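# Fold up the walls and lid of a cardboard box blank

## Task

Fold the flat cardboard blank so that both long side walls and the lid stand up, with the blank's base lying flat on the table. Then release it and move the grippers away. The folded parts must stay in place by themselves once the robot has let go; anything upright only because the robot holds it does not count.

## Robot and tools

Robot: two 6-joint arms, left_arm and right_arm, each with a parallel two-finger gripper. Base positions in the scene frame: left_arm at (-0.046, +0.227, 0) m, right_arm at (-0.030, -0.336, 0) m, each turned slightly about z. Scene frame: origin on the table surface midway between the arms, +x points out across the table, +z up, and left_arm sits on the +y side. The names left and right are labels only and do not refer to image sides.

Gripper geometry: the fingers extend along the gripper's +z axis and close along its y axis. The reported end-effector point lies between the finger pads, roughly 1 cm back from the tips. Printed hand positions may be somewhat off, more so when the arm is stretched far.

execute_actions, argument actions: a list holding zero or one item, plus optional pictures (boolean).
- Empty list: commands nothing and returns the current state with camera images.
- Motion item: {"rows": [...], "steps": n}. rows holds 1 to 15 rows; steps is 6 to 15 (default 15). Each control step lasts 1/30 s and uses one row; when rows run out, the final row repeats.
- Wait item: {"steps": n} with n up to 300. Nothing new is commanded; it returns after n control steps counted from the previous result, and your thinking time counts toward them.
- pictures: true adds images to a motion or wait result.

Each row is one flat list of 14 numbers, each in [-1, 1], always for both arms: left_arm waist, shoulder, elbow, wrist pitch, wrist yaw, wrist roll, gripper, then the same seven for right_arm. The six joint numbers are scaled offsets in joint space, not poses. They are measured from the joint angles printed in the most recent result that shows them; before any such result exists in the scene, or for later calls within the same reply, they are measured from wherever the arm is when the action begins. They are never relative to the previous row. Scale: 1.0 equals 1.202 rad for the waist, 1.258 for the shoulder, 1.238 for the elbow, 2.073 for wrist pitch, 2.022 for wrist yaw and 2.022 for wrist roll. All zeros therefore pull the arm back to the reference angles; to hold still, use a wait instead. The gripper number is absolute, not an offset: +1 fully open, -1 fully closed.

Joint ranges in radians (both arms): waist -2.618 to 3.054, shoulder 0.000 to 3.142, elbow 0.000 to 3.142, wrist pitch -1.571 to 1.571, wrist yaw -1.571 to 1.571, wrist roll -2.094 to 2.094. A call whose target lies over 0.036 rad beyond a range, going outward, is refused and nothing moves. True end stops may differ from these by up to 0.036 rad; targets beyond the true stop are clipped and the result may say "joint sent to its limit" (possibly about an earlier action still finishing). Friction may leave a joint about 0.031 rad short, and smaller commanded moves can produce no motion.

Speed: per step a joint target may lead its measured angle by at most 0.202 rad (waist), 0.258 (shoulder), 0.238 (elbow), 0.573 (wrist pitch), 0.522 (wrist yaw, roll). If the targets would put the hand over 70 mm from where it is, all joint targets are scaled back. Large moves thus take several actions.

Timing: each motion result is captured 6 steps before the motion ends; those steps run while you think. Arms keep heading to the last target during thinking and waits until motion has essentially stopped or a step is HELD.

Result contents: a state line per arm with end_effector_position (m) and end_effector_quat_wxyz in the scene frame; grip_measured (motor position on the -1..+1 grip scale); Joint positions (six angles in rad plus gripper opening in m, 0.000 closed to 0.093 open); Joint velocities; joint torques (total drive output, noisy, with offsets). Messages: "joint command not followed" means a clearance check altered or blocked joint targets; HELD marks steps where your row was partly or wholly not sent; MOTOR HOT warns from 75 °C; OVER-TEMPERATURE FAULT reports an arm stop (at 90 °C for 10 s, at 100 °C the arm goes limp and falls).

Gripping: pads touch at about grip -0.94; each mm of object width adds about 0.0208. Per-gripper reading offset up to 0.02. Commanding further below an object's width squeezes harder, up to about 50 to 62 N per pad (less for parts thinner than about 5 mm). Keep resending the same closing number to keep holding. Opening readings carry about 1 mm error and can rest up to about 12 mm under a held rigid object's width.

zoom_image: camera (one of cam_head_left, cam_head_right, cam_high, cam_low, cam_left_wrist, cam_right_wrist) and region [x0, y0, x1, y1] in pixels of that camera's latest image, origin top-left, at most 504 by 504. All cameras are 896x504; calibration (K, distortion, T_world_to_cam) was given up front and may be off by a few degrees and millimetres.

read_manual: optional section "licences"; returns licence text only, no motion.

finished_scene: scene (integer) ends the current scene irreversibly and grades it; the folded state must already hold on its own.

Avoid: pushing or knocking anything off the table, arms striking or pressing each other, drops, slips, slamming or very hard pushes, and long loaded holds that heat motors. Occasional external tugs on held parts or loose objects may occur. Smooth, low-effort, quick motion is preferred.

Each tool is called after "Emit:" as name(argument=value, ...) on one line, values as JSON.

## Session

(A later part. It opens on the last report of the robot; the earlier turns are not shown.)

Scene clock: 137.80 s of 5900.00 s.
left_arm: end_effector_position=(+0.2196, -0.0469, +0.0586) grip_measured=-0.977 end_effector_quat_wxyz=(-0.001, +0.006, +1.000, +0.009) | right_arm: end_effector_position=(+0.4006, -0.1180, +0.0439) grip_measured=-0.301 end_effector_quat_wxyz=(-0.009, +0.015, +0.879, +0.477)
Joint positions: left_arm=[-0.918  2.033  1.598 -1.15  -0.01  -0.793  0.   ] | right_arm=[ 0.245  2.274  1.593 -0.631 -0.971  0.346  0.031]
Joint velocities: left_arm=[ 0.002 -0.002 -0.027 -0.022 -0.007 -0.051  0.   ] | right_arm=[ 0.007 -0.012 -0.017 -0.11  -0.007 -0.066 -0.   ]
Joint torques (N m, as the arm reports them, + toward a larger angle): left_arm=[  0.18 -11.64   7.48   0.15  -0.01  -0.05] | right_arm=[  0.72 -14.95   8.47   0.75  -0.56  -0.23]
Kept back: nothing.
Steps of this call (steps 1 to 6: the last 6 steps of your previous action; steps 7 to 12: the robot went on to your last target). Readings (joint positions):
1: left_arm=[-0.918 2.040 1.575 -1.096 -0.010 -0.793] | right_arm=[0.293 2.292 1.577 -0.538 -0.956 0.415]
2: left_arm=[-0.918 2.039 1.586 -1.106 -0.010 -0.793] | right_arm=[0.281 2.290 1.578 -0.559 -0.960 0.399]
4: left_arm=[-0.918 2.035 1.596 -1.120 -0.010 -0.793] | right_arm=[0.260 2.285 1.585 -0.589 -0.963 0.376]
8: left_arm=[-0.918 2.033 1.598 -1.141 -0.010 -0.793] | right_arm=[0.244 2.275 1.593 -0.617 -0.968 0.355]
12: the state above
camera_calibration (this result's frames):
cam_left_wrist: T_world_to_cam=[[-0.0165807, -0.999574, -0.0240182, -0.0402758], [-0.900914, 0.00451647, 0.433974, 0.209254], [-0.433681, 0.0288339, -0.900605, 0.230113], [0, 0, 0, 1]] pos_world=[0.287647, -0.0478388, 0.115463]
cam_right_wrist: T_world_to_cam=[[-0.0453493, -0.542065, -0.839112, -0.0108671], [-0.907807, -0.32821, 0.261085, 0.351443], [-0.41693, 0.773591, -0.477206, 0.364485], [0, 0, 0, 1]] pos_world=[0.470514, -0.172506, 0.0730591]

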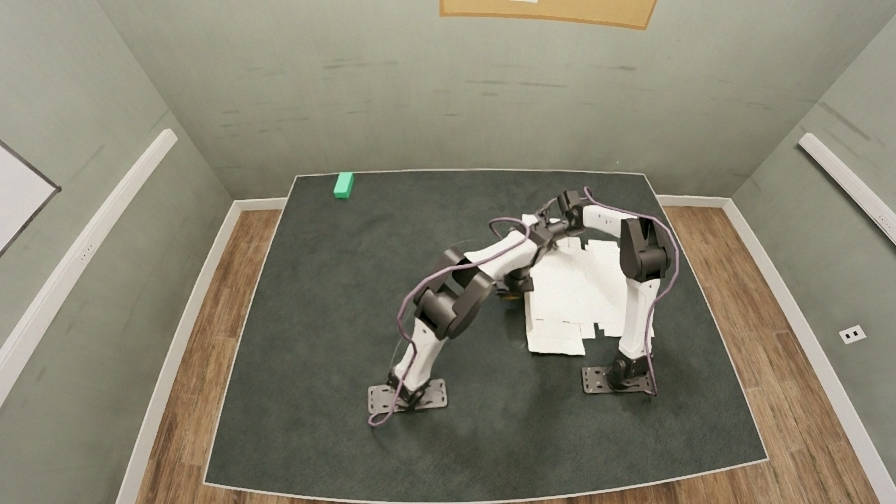

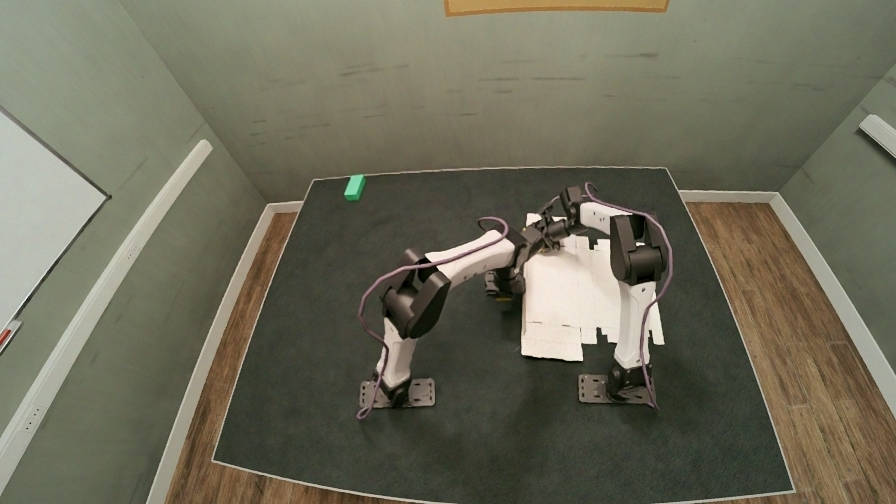

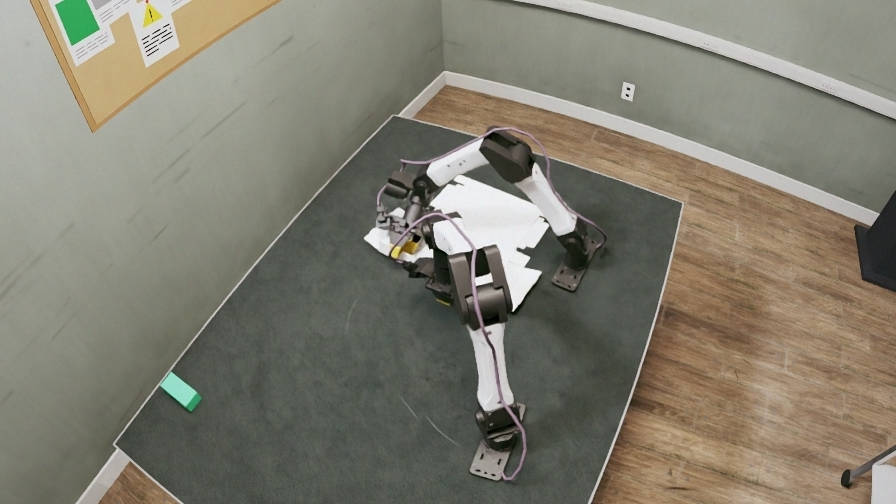

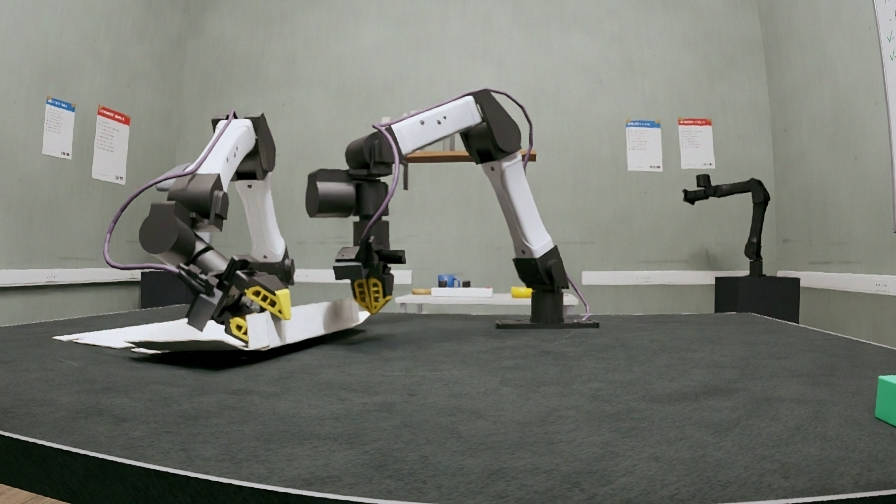

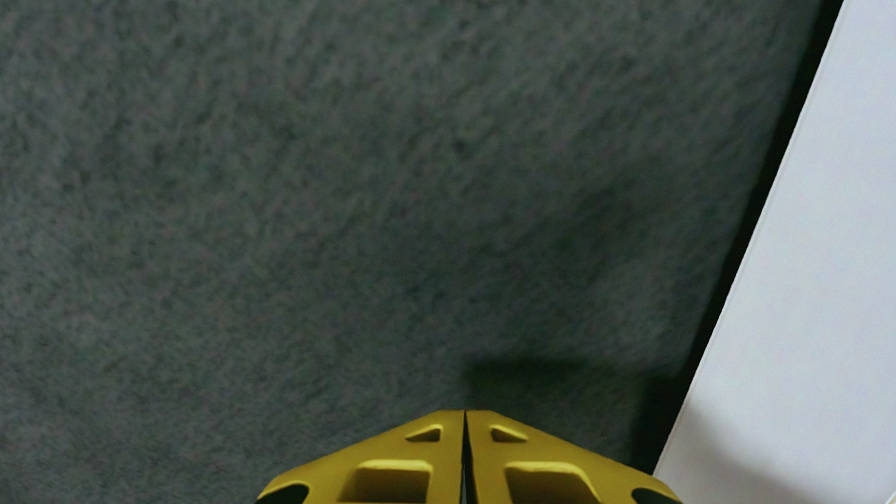

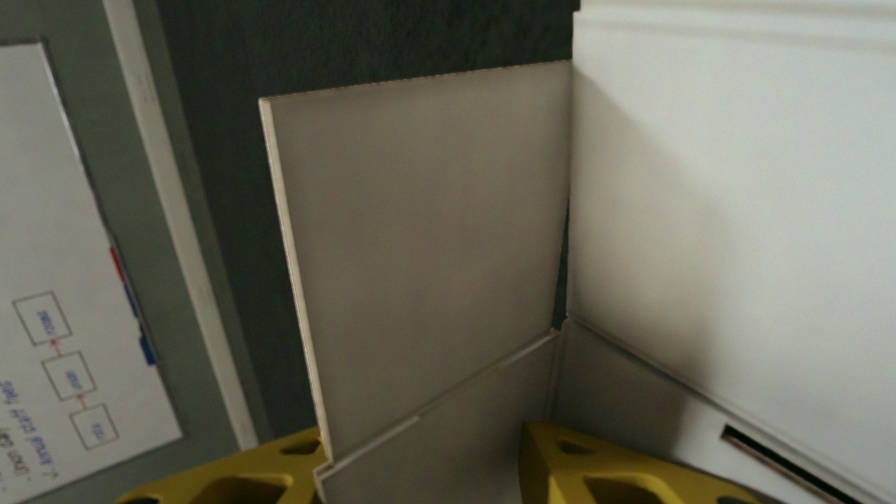

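Emit:
execute_actions(actions=[{"rows": [[0,0,0,0,0,0,-1, 0,-0.0084,0.0084,-0.0091,0,0,0.0],[0,0,0,0,0,0,-1, 0,-0.0167,0.0168,-0.0182,0,0,0.0],[0,0,0,0,0,0,-1, 0,-0.0251,0.0252,-0.0272,0,0,0.0],[0,0,0,0,0,0,-1, 0,-0.0335,0.0337,-0.0363,0,0,0.0],[0,0,0,0,0,0,-1, 0,-0.0418,0.0421,-0.0454,0,0,0.0],[0,0,0,0,0,0,-1, 0,-0.0502,0.0505,-0.0545,0,0,0.0],[0,0,0,0,0,0,-1, 0,-0.0585,0.0589,-0.0635,0,0,0.0],[0,0,0,0,0,0,-1, 0,-0.0669,0.0673,-0.0726,0,0,0.0]], "steps": 15}], pictures=false)

Emit:
execute_actions(actions=[{"steps": 10}], pictures=true)

Scene clock: 138.93 s of 5900.00 s.
left_arm: end_effector_position=(+0.2187, -0.0460, +0.0586) grip_measured=-0.977 end_effector_quat_wxyz=(-0.003, +0.006, +1.000, +0.011) | right_arm: end_effector_position=(+0.3964, -0.1187, +0.0659) grip_measured=-0.002 end_effector_quat_wxyz=(-0.018, +0.017, +0.880, +0.475)
Joint positions: left_arm=[-0.918  2.033  1.598 -1.156 -0.01  -0.793  0.   ] | right_arm=[ 0.245  2.238  1.631 -0.729 -0.972  0.338  0.045]
Joint velocities: left_arm=[ 0.002 -0.012 -0.007  0.022  0.081  0.022  0.   ] | right_arm=[-0.002 -0.354  0.271 -0.256  0.007  0.007  0.   ]
Joint torques (N m, as the arm reports them, + toward a larger angle): left_arm=[  0.16 -10.29   5.82   0.4   -0.04  -0.05] | right_arm=[  0.39 -15.54   8.84   0.74  -0.41  -0.04]
Steps of this call (steps 1 to 25: the robot went on to your last target; steps 26 to 34: the first 9 steps of this action). Readings (joint positions):
26: left_arm=[-0.918 2.033 1.598 -1.156 -0.010 -0.793] | right_arm=[0.245 2.274 1.593 -0.638 -0.972 0.338]
27: left_arm=[-0.918 2.033 1.598 -1.156 -0.010 -0.793] | right_arm=[0.245 2.274 1.593 -0.640 -0.972 0.338]
29: left_arm=[-0.918 2.033 1.598 -1.156 -0.010 -0.793] | right_arm=[0.245 2.273 1.593 -0.654 -0.972 0.338]
33: left_arm=[-0.918 2.033 1.598 -1.156 -0.010 -0.793] | right_arm=[0.245 2.249 1.621 -0.717 -0.972 0.338]
34: the state above

Scene clock: 139.27 s of 5900.00 s.
left_arm: end_effector_position=(+0.2187, -0.0460, +0.0586) grip_measured=-0.977 end_effector_quat_wxyz=(-0.003, +0.006, +1.000, +0.011) | right_arm: end_effector_position=(+0.3985, -0.1183, +0.0897) grip_measured=-0.002 end_effector_quat_wxyz=(-0.004, +0.009, +0.879, +0.477)
Joint positions: left_arm=[-0.918  2.033  1.598 -1.156 -0.01  -0.793  0.   ] | right_arm=[ 0.245  2.197  1.656 -0.764 -0.972  0.338  0.045]
Joint velocities: left_arm=[-0.002  0.002 -0.007  0.022 -0.066  0.007  0.   ] | right_arm=[ 0.002 -0.007  0.012 -0.037 -0.022  0.037 -0.   ]
Joint torques (N m, as the arm reports them, + toward a larger angle): left_arm=[  0.18 -10.36   5.85   0.39  -0.02  -0.06] | right_arm=[  0.4  -13.69   8.34   0.74  -0.41  -0.04]
Kept back: nothing.
Steps of this call (steps 1 to 6: the last 6 steps of your previous action; steps 7 to 10: the robot went on to your last target). Readings (joint positions):
1: left_arm=[-0.918 2.033 1.598 -1.156 -0.010 -0.793] | right_arm=[0.245 2.226 1.639 -0.737 -0.972 0.338]
2: left_arm=[-0.918 2.033 1.598 -1.156 -0.010 -0.793] | right_arm=[0.245 2.215 1.646 -0.742 -0.972 0.338]
4: left_arm=[-0.918 2.033 1.598 -1.156 -0.010 -0.793] | right_arm=[0.245 2.201 1.654 -0.747 -0.972 0.338]
8: left_arm=[-0.918 2.033 1.598 -1.156 -0.010 -0.793] | right_arm=[0.245 2.197 1.656 -0.759 -0.972 0.338]
10: the state above
camera_calibration (this result's frames):
cam_left_wrist: T_world_to_cam=[[-0.0166766, -0.999474, -0.0278064, -0.0391096], [-0.899302, 0.00283854, 0.437319, 0.207806], [-0.43701, 0.0322994, -0.898877, 0.230504], [0, 0, 0, 1]] pos_world=[0.286961, -0.0471241, 0.115229]
cam_right_wrist: T_world_to_cam=[[-0.0316668, -0.540623, -0.840669, 0.0221964], [-0.909699, -0.332847, 0.248317, 0.338805], [-0.41406, 0.772619, -0.481264, 0.384816], [0, 0, 0, 1]] pos_world=[0.46825, -0.172546, 0.119727]

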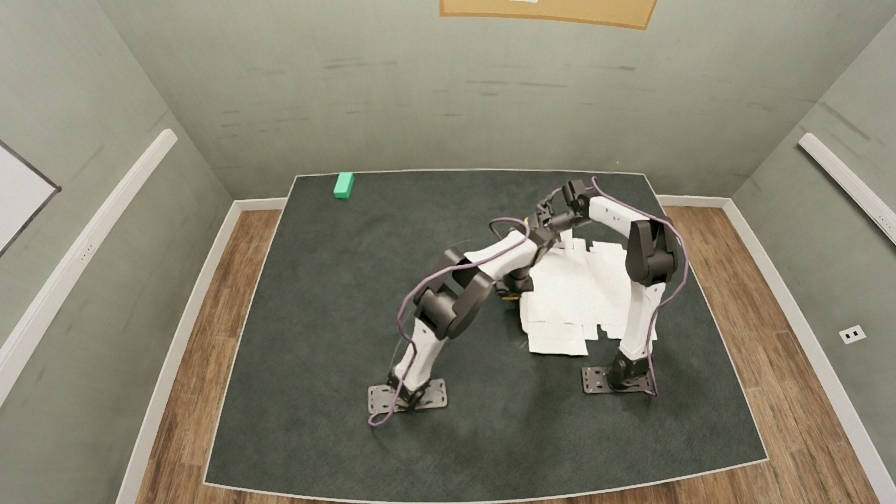

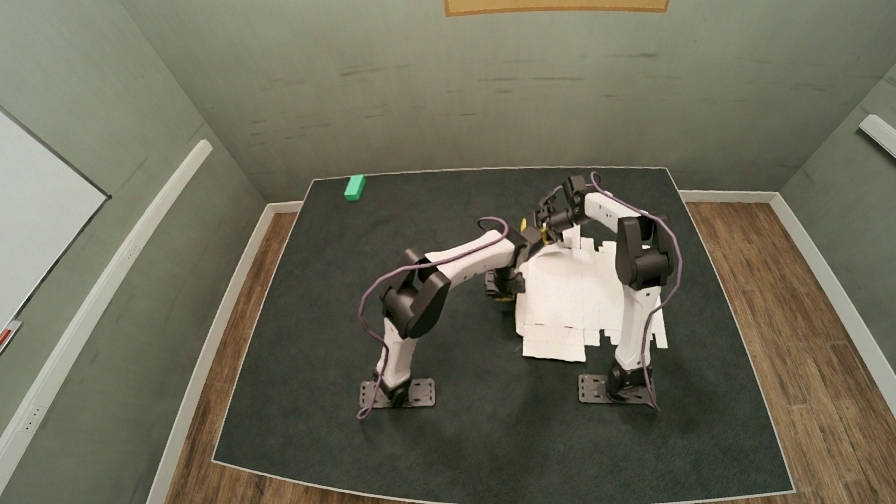

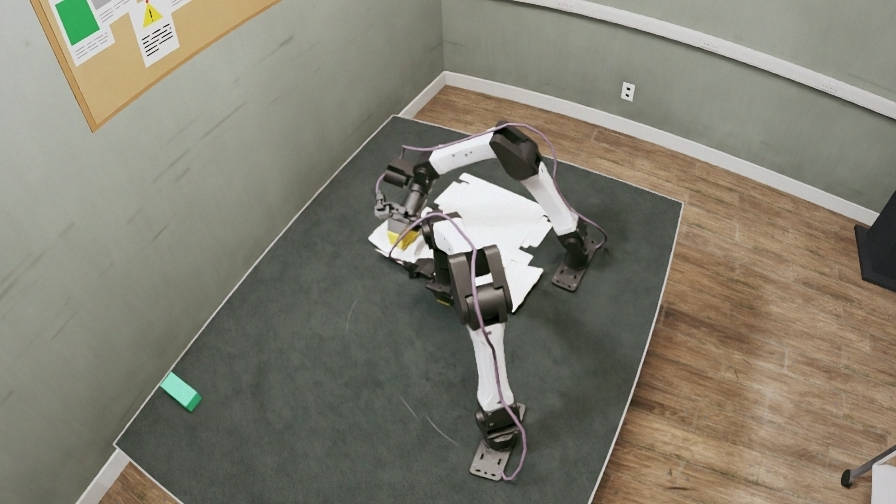

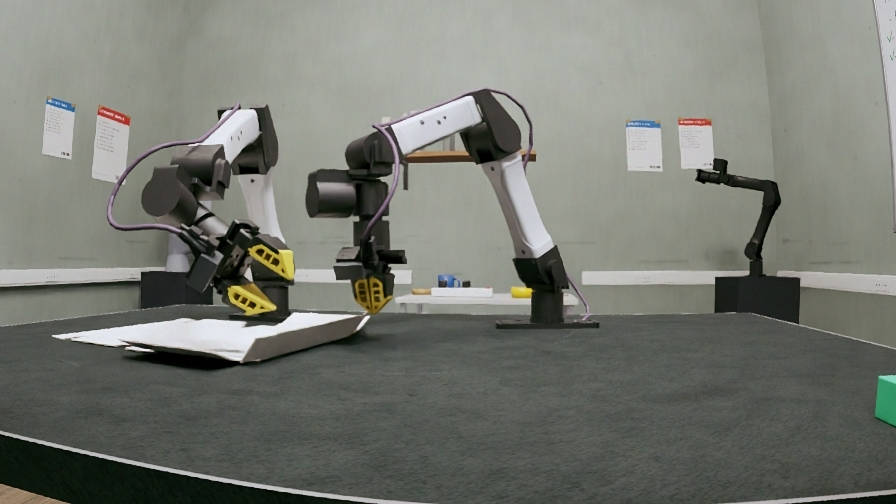

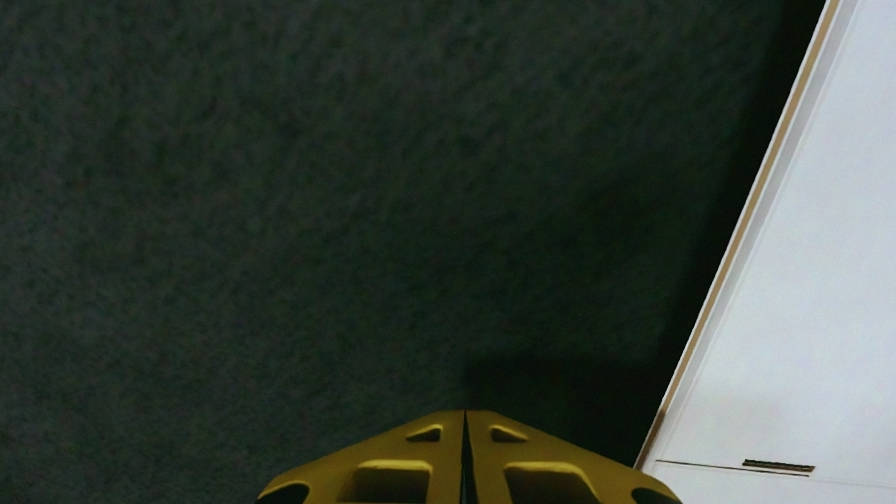

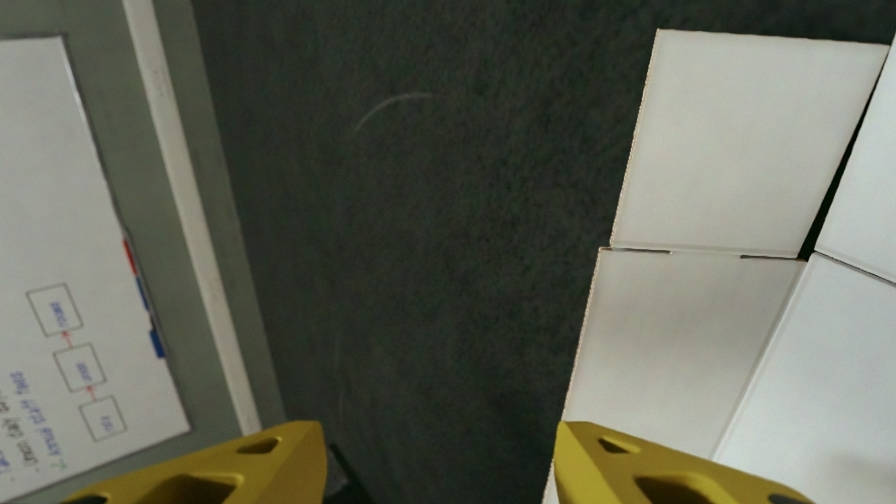

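Emit:
zoom_image(camera="cam_head_left", region=[440, 170, 760, 400])

Region (440, 170, 760, 400) of cam_head_left's 896x504 image, scaled by 1.575, with more detail than that image has; it fills the top 362 rows of this view, and the rest is white.

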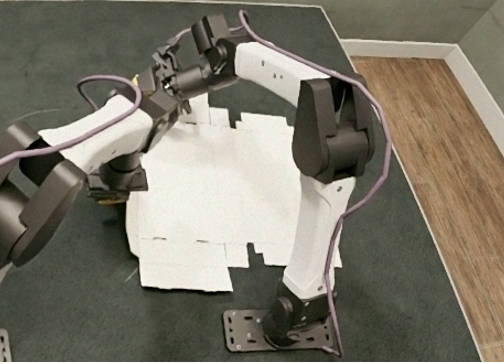

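Emit:
execute_actions(actions=[{"rows": [[0.0428,-0.0088,-0.0167,0.0089,0.0181,0.0242,-1, 0.0196,-0.0171,-0.0099,-0.0152,0.0401,0.005,-1],[0.0857,-0.0175,-0.0333,0.0179,0.0361,0.0483,-1, 0.0392,-0.0342,-0.0198,-0.0303,0.0801,0.0101,-1],[0.1285,-0.0263,-0.05,0.0268,0.0542,0.0725,-1, 0.0589,-0.0514,-0.0297,-0.0455,0.1202,0.0151,-1],[0.1714,-0.035,-0.0666,0.0358,0.0722,0.0966,-1, 0.0785,-0.0685,-0.0396,-0.0607,0.1602,0.0201,-1],[0.2142,-0.0438,-0.0833,0.0447,0.0903,0.1208,-1, 0.0981,-0.0856,-0.0495,-0.0758,0.2003,0.0251,-1],[0.2571,-0.0525,-0.0999,0.0537,0.1084,0.145,-1, 0.1177,-0.1027,-0.0594,-0.091,0.2404,0.0302,-1],[0.2999,-0.0613,-0.1166,0.0626,0.1264,0.1691,-1, 0.1373,-0.1198,-0.0692,-0.1062,0.2804,0.0352,-1],[0.3427,-0.07,-0.1332,0.0715,0.1445,0.1933,-1, 0.1569,-0.1369,-0.0791,-0.1213,0.3205,0.0402,-1],[0.3856,-0.0788,-0.1499,0.0805,0.1625,0.2174,-1, 0.1766,-0.1541,-0.089,-0.1365,0.3605,0.0452,-1],[0.4284,-0.0875,-0.1665,0.0894,0.1806,0.2416,-1, 0.1962,-0.1712,-0.0989,-0.1517,0.4006,0.0503,-1],[0.4713,-0.0963,-0.1832,0.0984,0.1986,0.2657,-1, 0.2158,-0.1883,-0.1088,-0.1668,0.4406,0.0553,-1],[0.5141,-0.105,-0.1998,0.1073,0.2167,0.2899,-1, 0.2354,-0.2054,-0.1187,-0.182,0.4807,0.0603,-1]], "steps": 15}], pictures=false)

Emit:
execute_actions(actions=[{"steps": 20}], pictures=true)

Scene clock: 143.13 s of 5900.00 s.
left_arm: end_effector_position=(+0.2765, +0.0469, +0.0467) grip_measured=-0.977 end_effector_quat_wxyz=(-0.043, -0.053, +0.994, -0.080) | right_arm: end_effector_position=(+0.3437, -0.1101, +0.0698) grip_measured=-0.985 end_effector_quat_wxyz=(-0.018, -0.003, +0.960, +0.278)
Joint positions: left_arm=[-0.54   1.984  1.468 -1.056  0.182 -0.534  0.   ] | right_arm=[ 0.412  2.069  1.587 -0.918 -0.54   0.385  0.   ]
Joint velocities: left_arm=[ 1.639 -0.305 -0.608  0.476  0.828  1.223  0.   ] | right_arm=[ 0.842 -0.735 -0.31  -0.828  1.956  0.212  0.   ]
Joint torques (N m, as the arm reports them, + toward a larger angle): left_arm=[ -1.26 -12.27   4.49   0.4    0.27   0.02] | right_arm=[ -0.14 -13.91   4.99   0.62  -0.23  -0.01]
Steps of this call (steps 1 to 30: the robot went on to your last target; steps 31 to 90: nothing new was sent; then 0.57 s passed at rest; steps 91 to 99: the first 9 steps of this action). Readings (joint positions):
91: left_arm=[-0.914 2.033 1.598 -1.156 -0.004 -0.786] | right_arm=[0.247 2.197 1.656 -0.773 -0.961 0.338]
92: left_arm=[-0.900 2.032 1.594 -1.151 0.011 -0.771] | right_arm=[0.252 2.195 1.656 -0.777 -0.935 0.340]
94: left_arm=[-0.834 2.024 1.569 -1.129 0.054 -0.720] | right_arm=[0.276 2.176 1.644 -0.801 -0.849 0.348]
98: left_arm=[-0.601 1.994 1.489 -1.072 0.154 -0.576] | right_arm=[0.382 2.093 1.598 -0.892 -0.608 0.376]
99: the state above

Scene clock: 143.80 s of 5900.00 s.
left_arm: end_effector_position=(+0.3016, +0.0937, +0.0561) grip_measured=-0.977 end_effector_quat_wxyz=(-0.010, -0.009, +0.978, -0.207) | right_arm: end_effector_position=(+0.3025, -0.1661, +0.0739) grip_measured=-0.985 end_effector_quat_wxyz=(+0.011, -0.007, +1.000, +0.014)
Joint positions: left_arm=[-0.297  1.924  1.372 -0.954  0.413 -0.217  0.   ] | right_arm=[ 0.533  1.948  1.537 -1.128 -0.016  0.45   0.   ]
Joint velocities: left_arm=[-0.022 -0.007 -0.012 -0.051  0.007 -0.022  0.   ] | right_arm=[-0.007  0.012 -0.002 -0.051  0.081  0.066  0.   ]
Joint torques (N m, as the arm reports them, + toward a larger angle): left_arm=[  0.05 -11.05   4.26   0.78   0.42   0.04] | right_arm=[  0.   -11.45   4.29   0.33   0.13   0.02]
Kept back: nothing.
Steps of this call (steps 1 to 6: the last 6 steps of your previous action; steps 7 to 20: the robot went on to your last target). Readings (joint positions):
1: left_arm=[-0.482 1.974 1.447 -1.040 0.211 -0.491] | right_arm=[0.442 2.044 1.576 -0.946 -0.470 0.393]
2: left_arm=[-0.428 1.962 1.426 -1.024 0.242 -0.447] | right_arm=[0.469 2.020 1.565 -0.974 -0.399 0.402]
4: left_arm=[-0.332 1.940 1.389 -0.997 0.299 -0.364] | right_arm=[0.516 1.976 1.544 -1.032 -0.263 0.420]
8: left_arm=[-0.278 1.925 1.372 -0.973 0.357 -0.276] | right_arm=[0.538 1.948 1.537 -1.098 -0.117 0.438]
20: the state above
camera_calibration (this result's frames):
cam_left_wrist: T_world_to_cam=[[0.0179444, -0.916722, 0.399122, 0.0596786], [-0.89545, 0.162852, 0.414306, 0.268144], [-0.444801, -0.364828, -0.817957, 0.295006], [0, 0, 0, 1]] pos_world=[0.370257, 0.118667, 0.10639]
cam_right_wrist: T_world_to_cam=[[0.00303472, -0.999477, -0.0321919, -0.166436], [-0.917976, -0.0155526, 0.396331, 0.283807], [-0.396624, 0.0283486, -0.917543, 0.277708], [0, 0, 0, 1]] pos_world=[0.371179, -0.169808, 0.136969]

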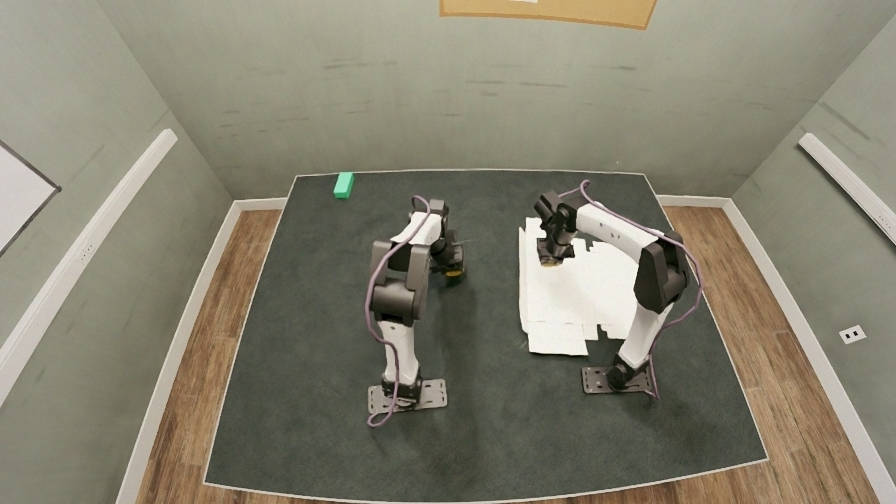

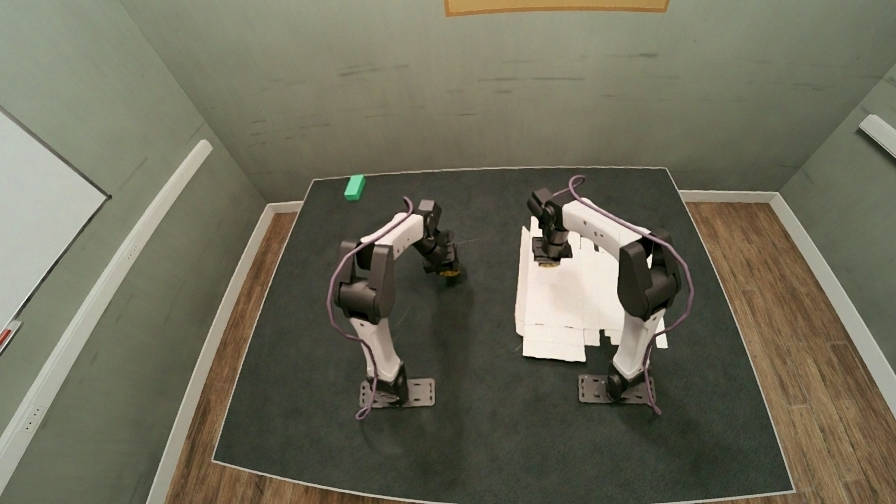

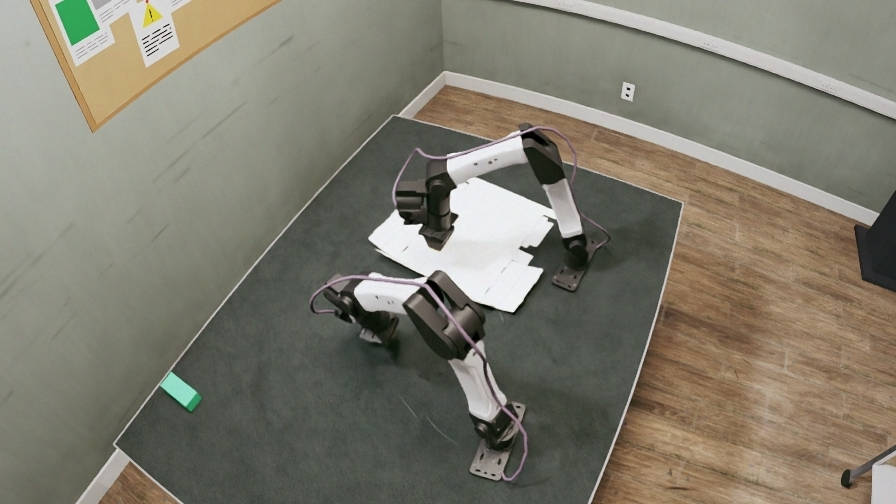

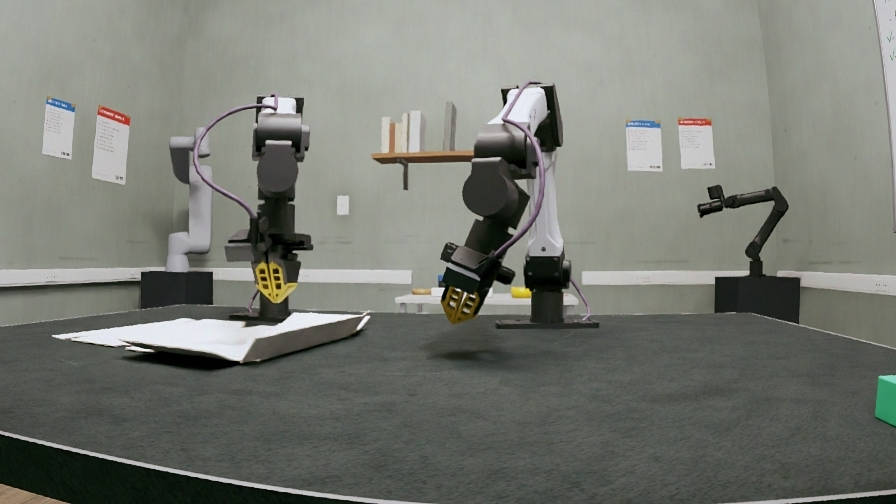

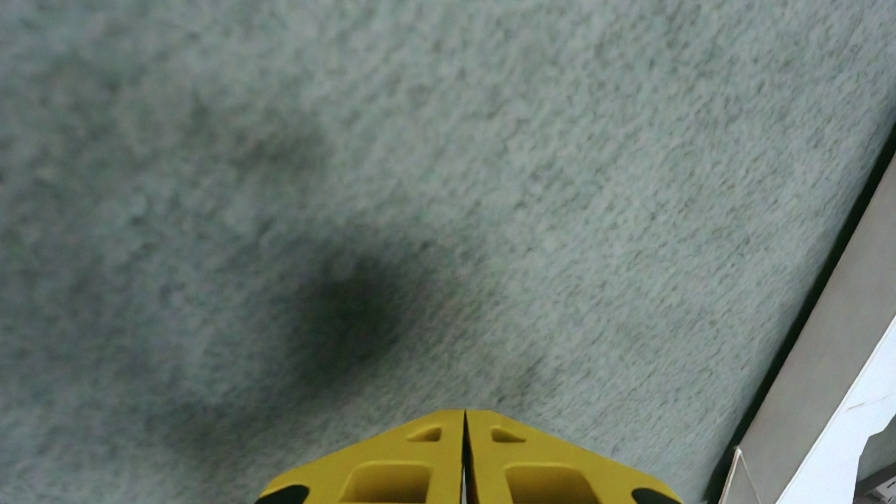

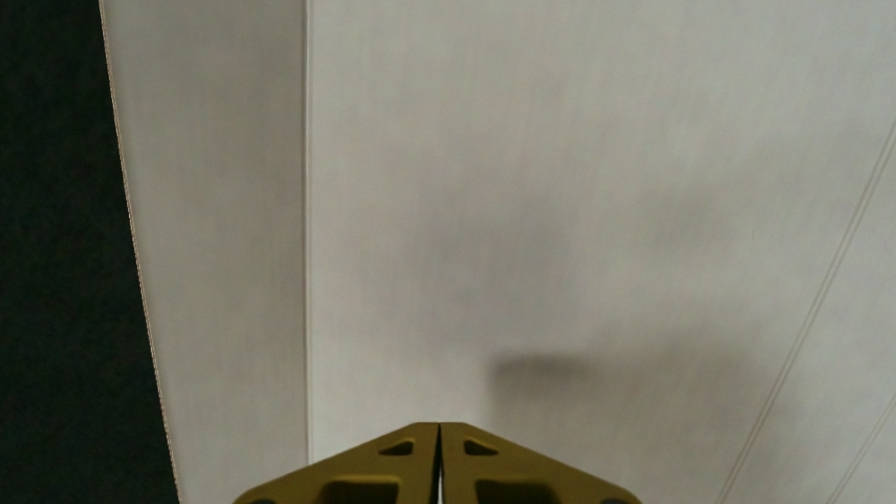

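Emit:
execute_actions(actions=[{"rows": [[0,0,0,0,0,0,-1, 0.0005,0.0072,-0.0121,0.01,0.0008,0.001,-1],[0,0,0,0,0,0,-1, 0.001,0.0144,-0.0241,0.0201,0.0016,0.002,-1],[0,0,0,0,0,0,-1, 0.0015,0.0216,-0.0362,0.0301,0.0024,0.003,-1],[0,0,0,0,0,0,-1, 0.002,0.0288,-0.0483,0.0402,0.0032,0.004,-1],[0,0,0,0,0,0,-1, 0.0025,0.036,-0.0604,0.0502,0.004,0.005,-1],[0,0,0,0,0,0,-1, 0.003,0.0432,-0.0724,0.0602,0.0048,0.006,-1],[0,0,0,0,0,0,-1, 0.0035,0.0504,-0.0845,0.0703,0.0056,0.007,-1],[0,0,0,0,0,0,-1, 0.004,0.0576,-0.0966,0.0803,0.0064,0.008,-1],[0,0,0,0,0,0,-1, 0.0045,0.0648,-0.1086,0.0904,0.0072,0.009,-1],[0,0,0,0,0,0,-1, 0.005,0.072,-0.1207,0.1004,0.008,0.01,-1]], "steps": 15}], pictures=false)

Emit:
execute_actions(actions=[{"steps": 10}], pictures=false)

Scene clock: 145.33 s of 5900.00 s.
left_arm: end_effector_position=(+0.3017, +0.0931, +0.0564) grip_measured=-0.977 end_effector_quat_wxyz=(-0.009, -0.007, +0.978, -0.209) | right_arm: end_effector_position=(+0.3016, -0.1678, +0.0373) grip_measured=-0.985 end_effector_quat_wxyz=(+0.002, -0.005, +1.000, +0.007)
Joint positions: left_arm=[-0.297  1.924  1.372 -0.953  0.416 -0.213  0.   ] | right_arm=[ 0.533  1.994  1.455 -1.021 -0.01   0.454  0.   ]
Joint velocities: left_arm=[ 0.002 -0.002 -0.027 -0.007 -0.007  0.037  0.   ] | right_arm=[ 0.002  0.379 -0.481  0.505  0.051  0.037  0.   ]
Joint torques (N m, as the arm reports them, + toward a larger angle): left_arm=[ 0.17 -9.37  5.89  0.54  0.25 -0.06] | right_arm=[ 0.84 -9.82  4.54  0.42  0.11  0.02]
Steps of this call (steps 1 to 30: the robot went on to your last target; steps 31 to 37: nothing new was sent; steps 38 to 46: the first 9 steps of this action). Readings (joint positions):
38: left_arm=[-0.297 1.924 1.372 -0.953 0.416 -0.213] | right_arm=[0.533 1.948 1.537 -1.129 -0.010 0.451]
39: left_arm=[-0.297 1.924 1.372 -0.953 0.416 -0.213] | right_arm=[0.533 1.948 1.537 -1.126 -0.010 0.451]
41: left_arm=[-0.297 1.924 1.372 -0.953 0.416 -0.213] | right_arm=[0.533 1.950 1.526 -1.103 -0.010 0.451]
45: left_arm=[-0.297 1.924 1.372 -0.953 0.416 -0.213] | right_arm=[0.533 1.981 1.471 -1.038 -0.010 0.453]
46: the state above

Scene clock: 145.67 s of 5900.00 s.
left_arm: end_effector_position=(+0.3017, +0.0931, +0.0564) grip_measured=-0.977 end_effector_quat_wxyz=(-0.009, -0.007, +0.978, -0.209) | right_arm: end_effector_position=(+0.3005, -0.1684, +0.0106) grip_measured=-0.985 end_effector_quat_wxyz=(-0.004, -0.002, +1.000, +0.003)
Joint positions: left_arm=[-0.297  1.924  1.372 -0.953  0.416 -0.213  0.   ] | right_arm=[ 0.533  2.038  1.406 -0.944 -0.009  0.461  0.   ]
Joint velocities: left_arm=[-0.012 -0.012  0.002  0.022  0.037 -0.037  0.   ] | right_arm=[ 0.002 -0.012 -0.002  0.051  0.037  0.022  0.   ]
Joint torques (N m, as the arm reports them, + toward a larger angle): left_arm=[ 0.15 -9.35  5.81  0.56  0.27 -0.05] | right_arm=[  0.89 -11.02   4.65   0.47   0.13   0.02]
Kept back: nothing.
Steps of this call (steps 1 to 6: the last 6 steps of your previous action; steps 7 to 10: the robot went on to your last target). Readings (joint positions):
1: left_arm=[-0.297 1.924 1.372 -0.953 0.416 -0.213] | right_arm=[0.533 2.007 1.437 -1.003 -0.010 0.456]
2: left_arm=[-0.297 1.924 1.372 -0.953 0.416 -0.213] | right_arm=[0.533 2.020 1.423 -0.989 -0.010 0.457]
4: left_arm=[-0.297 1.924 1.372 -0.953 0.416 -0.213] | right_arm=[0.533 2.040 1.406 -0.972 -0.010 0.459]
8: left_arm=[-0.297 1.924 1.372 -0.953 0.416 -0.213] | right_arm=[0.533 2.038 1.406 -0.953 -0.009 0.460]
10: the state above

Emit:
execute_actions(actions=[{"rows": [[0,0,0,0,0,0,-1, 0.0132,0.0069,-0.0047,0.0095,0.0045,0.0099,-1],[0,0,0,0,0,0,-1, 0.0216,0.0134,0.0055,0.0073,0.0045,0.0149,-1],[0,0,0,0,0,0,-1, 0.03,0.0198,0.0157,0.0052,0.0045,0.0199,-1],[0,0,0,0,0,0,-1, 0.0384,0.0263,0.0259,0.003,0.0045,0.0249,-1],[0,0,0,0,0,0,-1, 0.0468,0.0327,0.0361,0.0008,0.0045,0.0299,-1],[0,0,0,0,0,0,-1, 0.0553,0.0392,0.0463,-0.0014,0.0045,0.0349,-1],[0,0,0,0,0,0,-1, 0.0637,0.0456,0.0565,-0.0036,0.0045,0.0399,-1],[0,0,0,0,0,0,-1, 0.0721,0.052,0.0667,-0.0058,0.0045,0.0449,-1],[0,0,0,0,0,0,-1, 0.0805,0.0585,0.0769,-0.008,0.0045,0.0498,-1],[0,0,0,0,0,0,-1, 0.0889,0.0649,0.0871,-0.0101,0.0045,0.0548,-1],[0,0,0,0,0,0,-1, 0.0973,0.0714,0.0973,-0.0123,0.0045,0.0598,-1],[0,0,0,0,0,0,-1, 0.1057,0.0778,0.1075,-0.0145,0.0045,0.0648,-1]], "steps": 15}], pictures=false)

Emit:
execute_actions(actions=[{"steps": 8}], pictures=true)

Scene clock: 147.37 s of 5900.00 s.
left_arm: end_effector_position=(+0.3017, +0.0931, +0.0564) grip_measured=-0.977 end_effector_quat_wxyz=(-0.009, -0.007, +0.978, -0.209) | right_arm: end_effector_position=(+0.3003, -0.1440, +0.0099) grip_measured=-0.985 end_effector_quat_wxyz=(+0.003, -0.007, +1.000, -0.003)
Joint positions: left_arm=[-0.297  1.924  1.372 -0.953  0.416 -0.213  0.   ] | right_arm=[ 0.598  2.073  1.458 -0.954  0.009  0.516  0.   ]
Joint velocities: left_arm=[ 0.002  0.002  0.007 -0.007 -0.022 -0.037  0.   ] | right_arm=[ 0.315  0.227  0.359 -0.037 -0.022  0.183  0.   ]
Joint torques (N m, as the arm reports them, + toward a larger angle): left_arm=[ 0.16 -9.3   5.85  0.58  0.29 -0.01] | right_arm=[ 1.32 -9.44  7.84  0.46 -0.05  0.02]
Steps of this call (steps 1 to 30: the robot went on to your last target; steps 31 to 42: nothing new was sent; steps 43 to 51: the first 9 steps of this action). Readings (joint positions):
43: left_arm=[-0.297 1.924 1.372 -0.953 0.416 -0.213] | right_arm=[0.534 2.038 1.406 -0.932 -0.009 0.463]
44: left_arm=[-0.297 1.924 1.372 -0.953 0.416 -0.213] | right_arm=[0.537 2.038 1.406 -0.932 -0.009 0.467]
46: left_arm=[-0.297 1.924 1.372 -0.953 0.416 -0.213] | right_arm=[0.548 2.041 1.408 -0.934 -0.001 0.477]
50: left_arm=[-0.297 1.924 1.372 -0.953 0.416 -0.213] | right_arm=[0.587 2.065 1.445 -0.950 0.007 0.507]
51: the state above

Scene clock: 147.63 s of 5900.00 s.
left_arm: end_effector_position=(+0.3017, +0.0931, +0.0564) grip_measured=-0.977 end_effector_quat_wxyz=(-0.009, -0.007, +0.978, -0.209) | right_arm: end_effector_position=(+0.2993, -0.1190, +0.0099) grip_measured=-0.985 end_effector_quat_wxyz=(+0.006, -0.009, +1.000, -0.002)
Joint positions: left_arm=[-0.297  1.924  1.372 -0.953  0.416 -0.213  0.   ] | right_arm=[ 0.655  2.111  1.516 -0.967  0.01   0.569  0.   ]
Joint velocities: left_arm=[ 0.007 -0.012  0.017  0.007 -0.051  0.051  0.   ] | right_arm=[-0.007 -0.017 -0.032  0.037  0.037  0.066  0.   ]
Joint torques (N m, as the arm reports them, + toward a larger angle): left_arm=[ 0.11 -9.39  5.81  0.56  0.29 -0.01] | right_arm=[ 0.84 -9.78  7.94  0.34 -0.04  0.03]
Kept back: nothing.
Steps of this call (steps 1 to 6: the last 6 steps of your previous action; steps 7 to 8: the robot went on to your last target). Readings (joint positions):
1: left_arm=[-0.297 1.924 1.372 -0.953 0.416 -0.213] | right_arm=[0.609 2.082 1.471 -0.958 0.009 0.525]
2: left_arm=[-0.297 1.924 1.372 -0.953 0.416 -0.213] | right_arm=[0.621 2.090 1.483 -0.961 0.009 0.534]
4: left_arm=[-0.297 1.924 1.372 -0.953 0.416 -0.213] | right_arm=[0.641 2.105 1.506 -0.967 0.010 0.551]
8: the state above
camera_calibration (this result's frames):
cam_left_wrist: T_world_to_cam=[[0.0133431, -0.915327, 0.402489, 0.0601269], [-0.895689, 0.167989, 0.411729, 0.268001], [-0.44448, -0.365999, -0.817607, 0.295061], [0, 0, 0, 1]] pos_world=[0.370392, 0.118007, 0.1067]
cam_right_wrist: T_world_to_cam=[[0.00619342, -0.999981, 0.000265044, -0.122701], [-0.914569, -0.00555723, 0.404391, 0.307012], [-0.404382, -0.00274697, -0.914586, 0.214939], [0, 0, 0, 1]] pos_world=[0.368461, -0.120402, 0.0724601]

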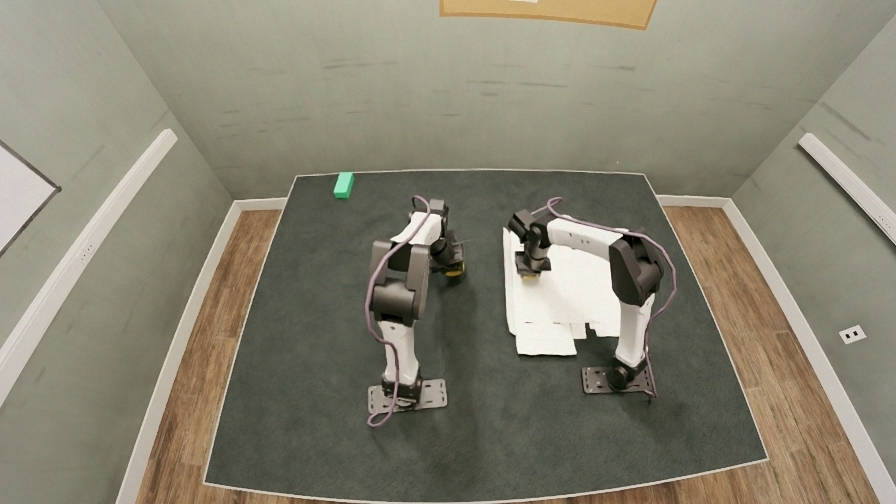

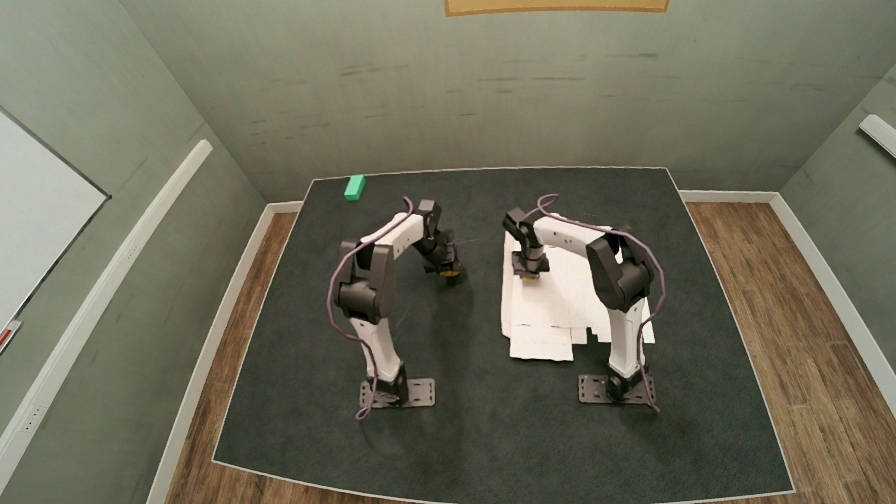

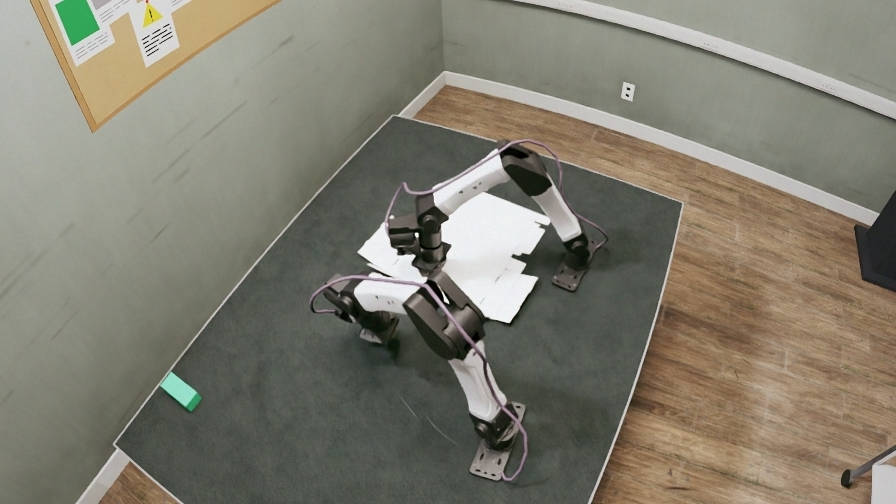

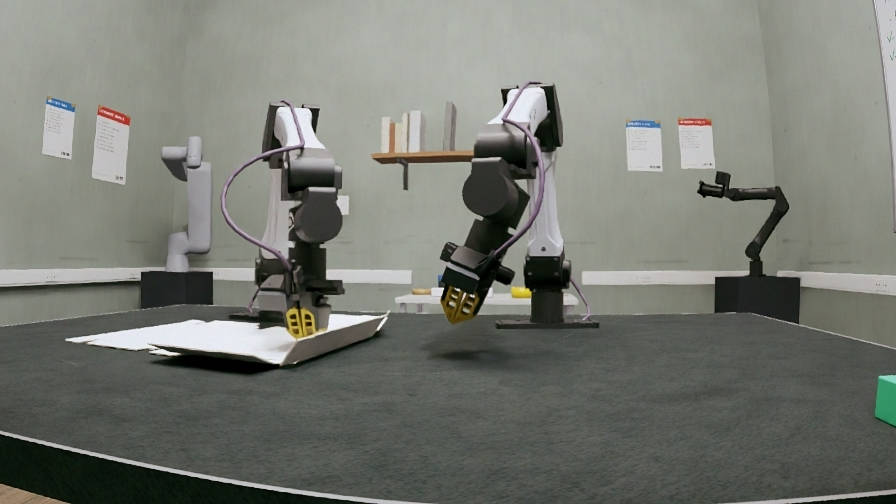

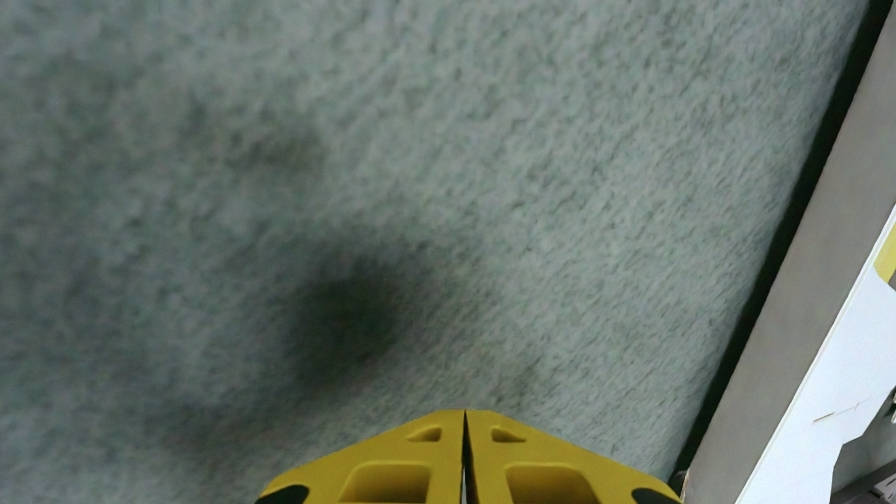

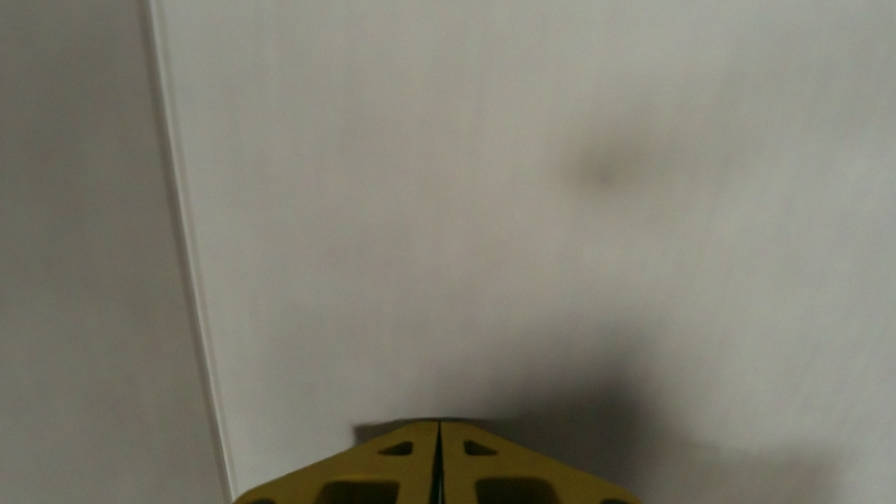

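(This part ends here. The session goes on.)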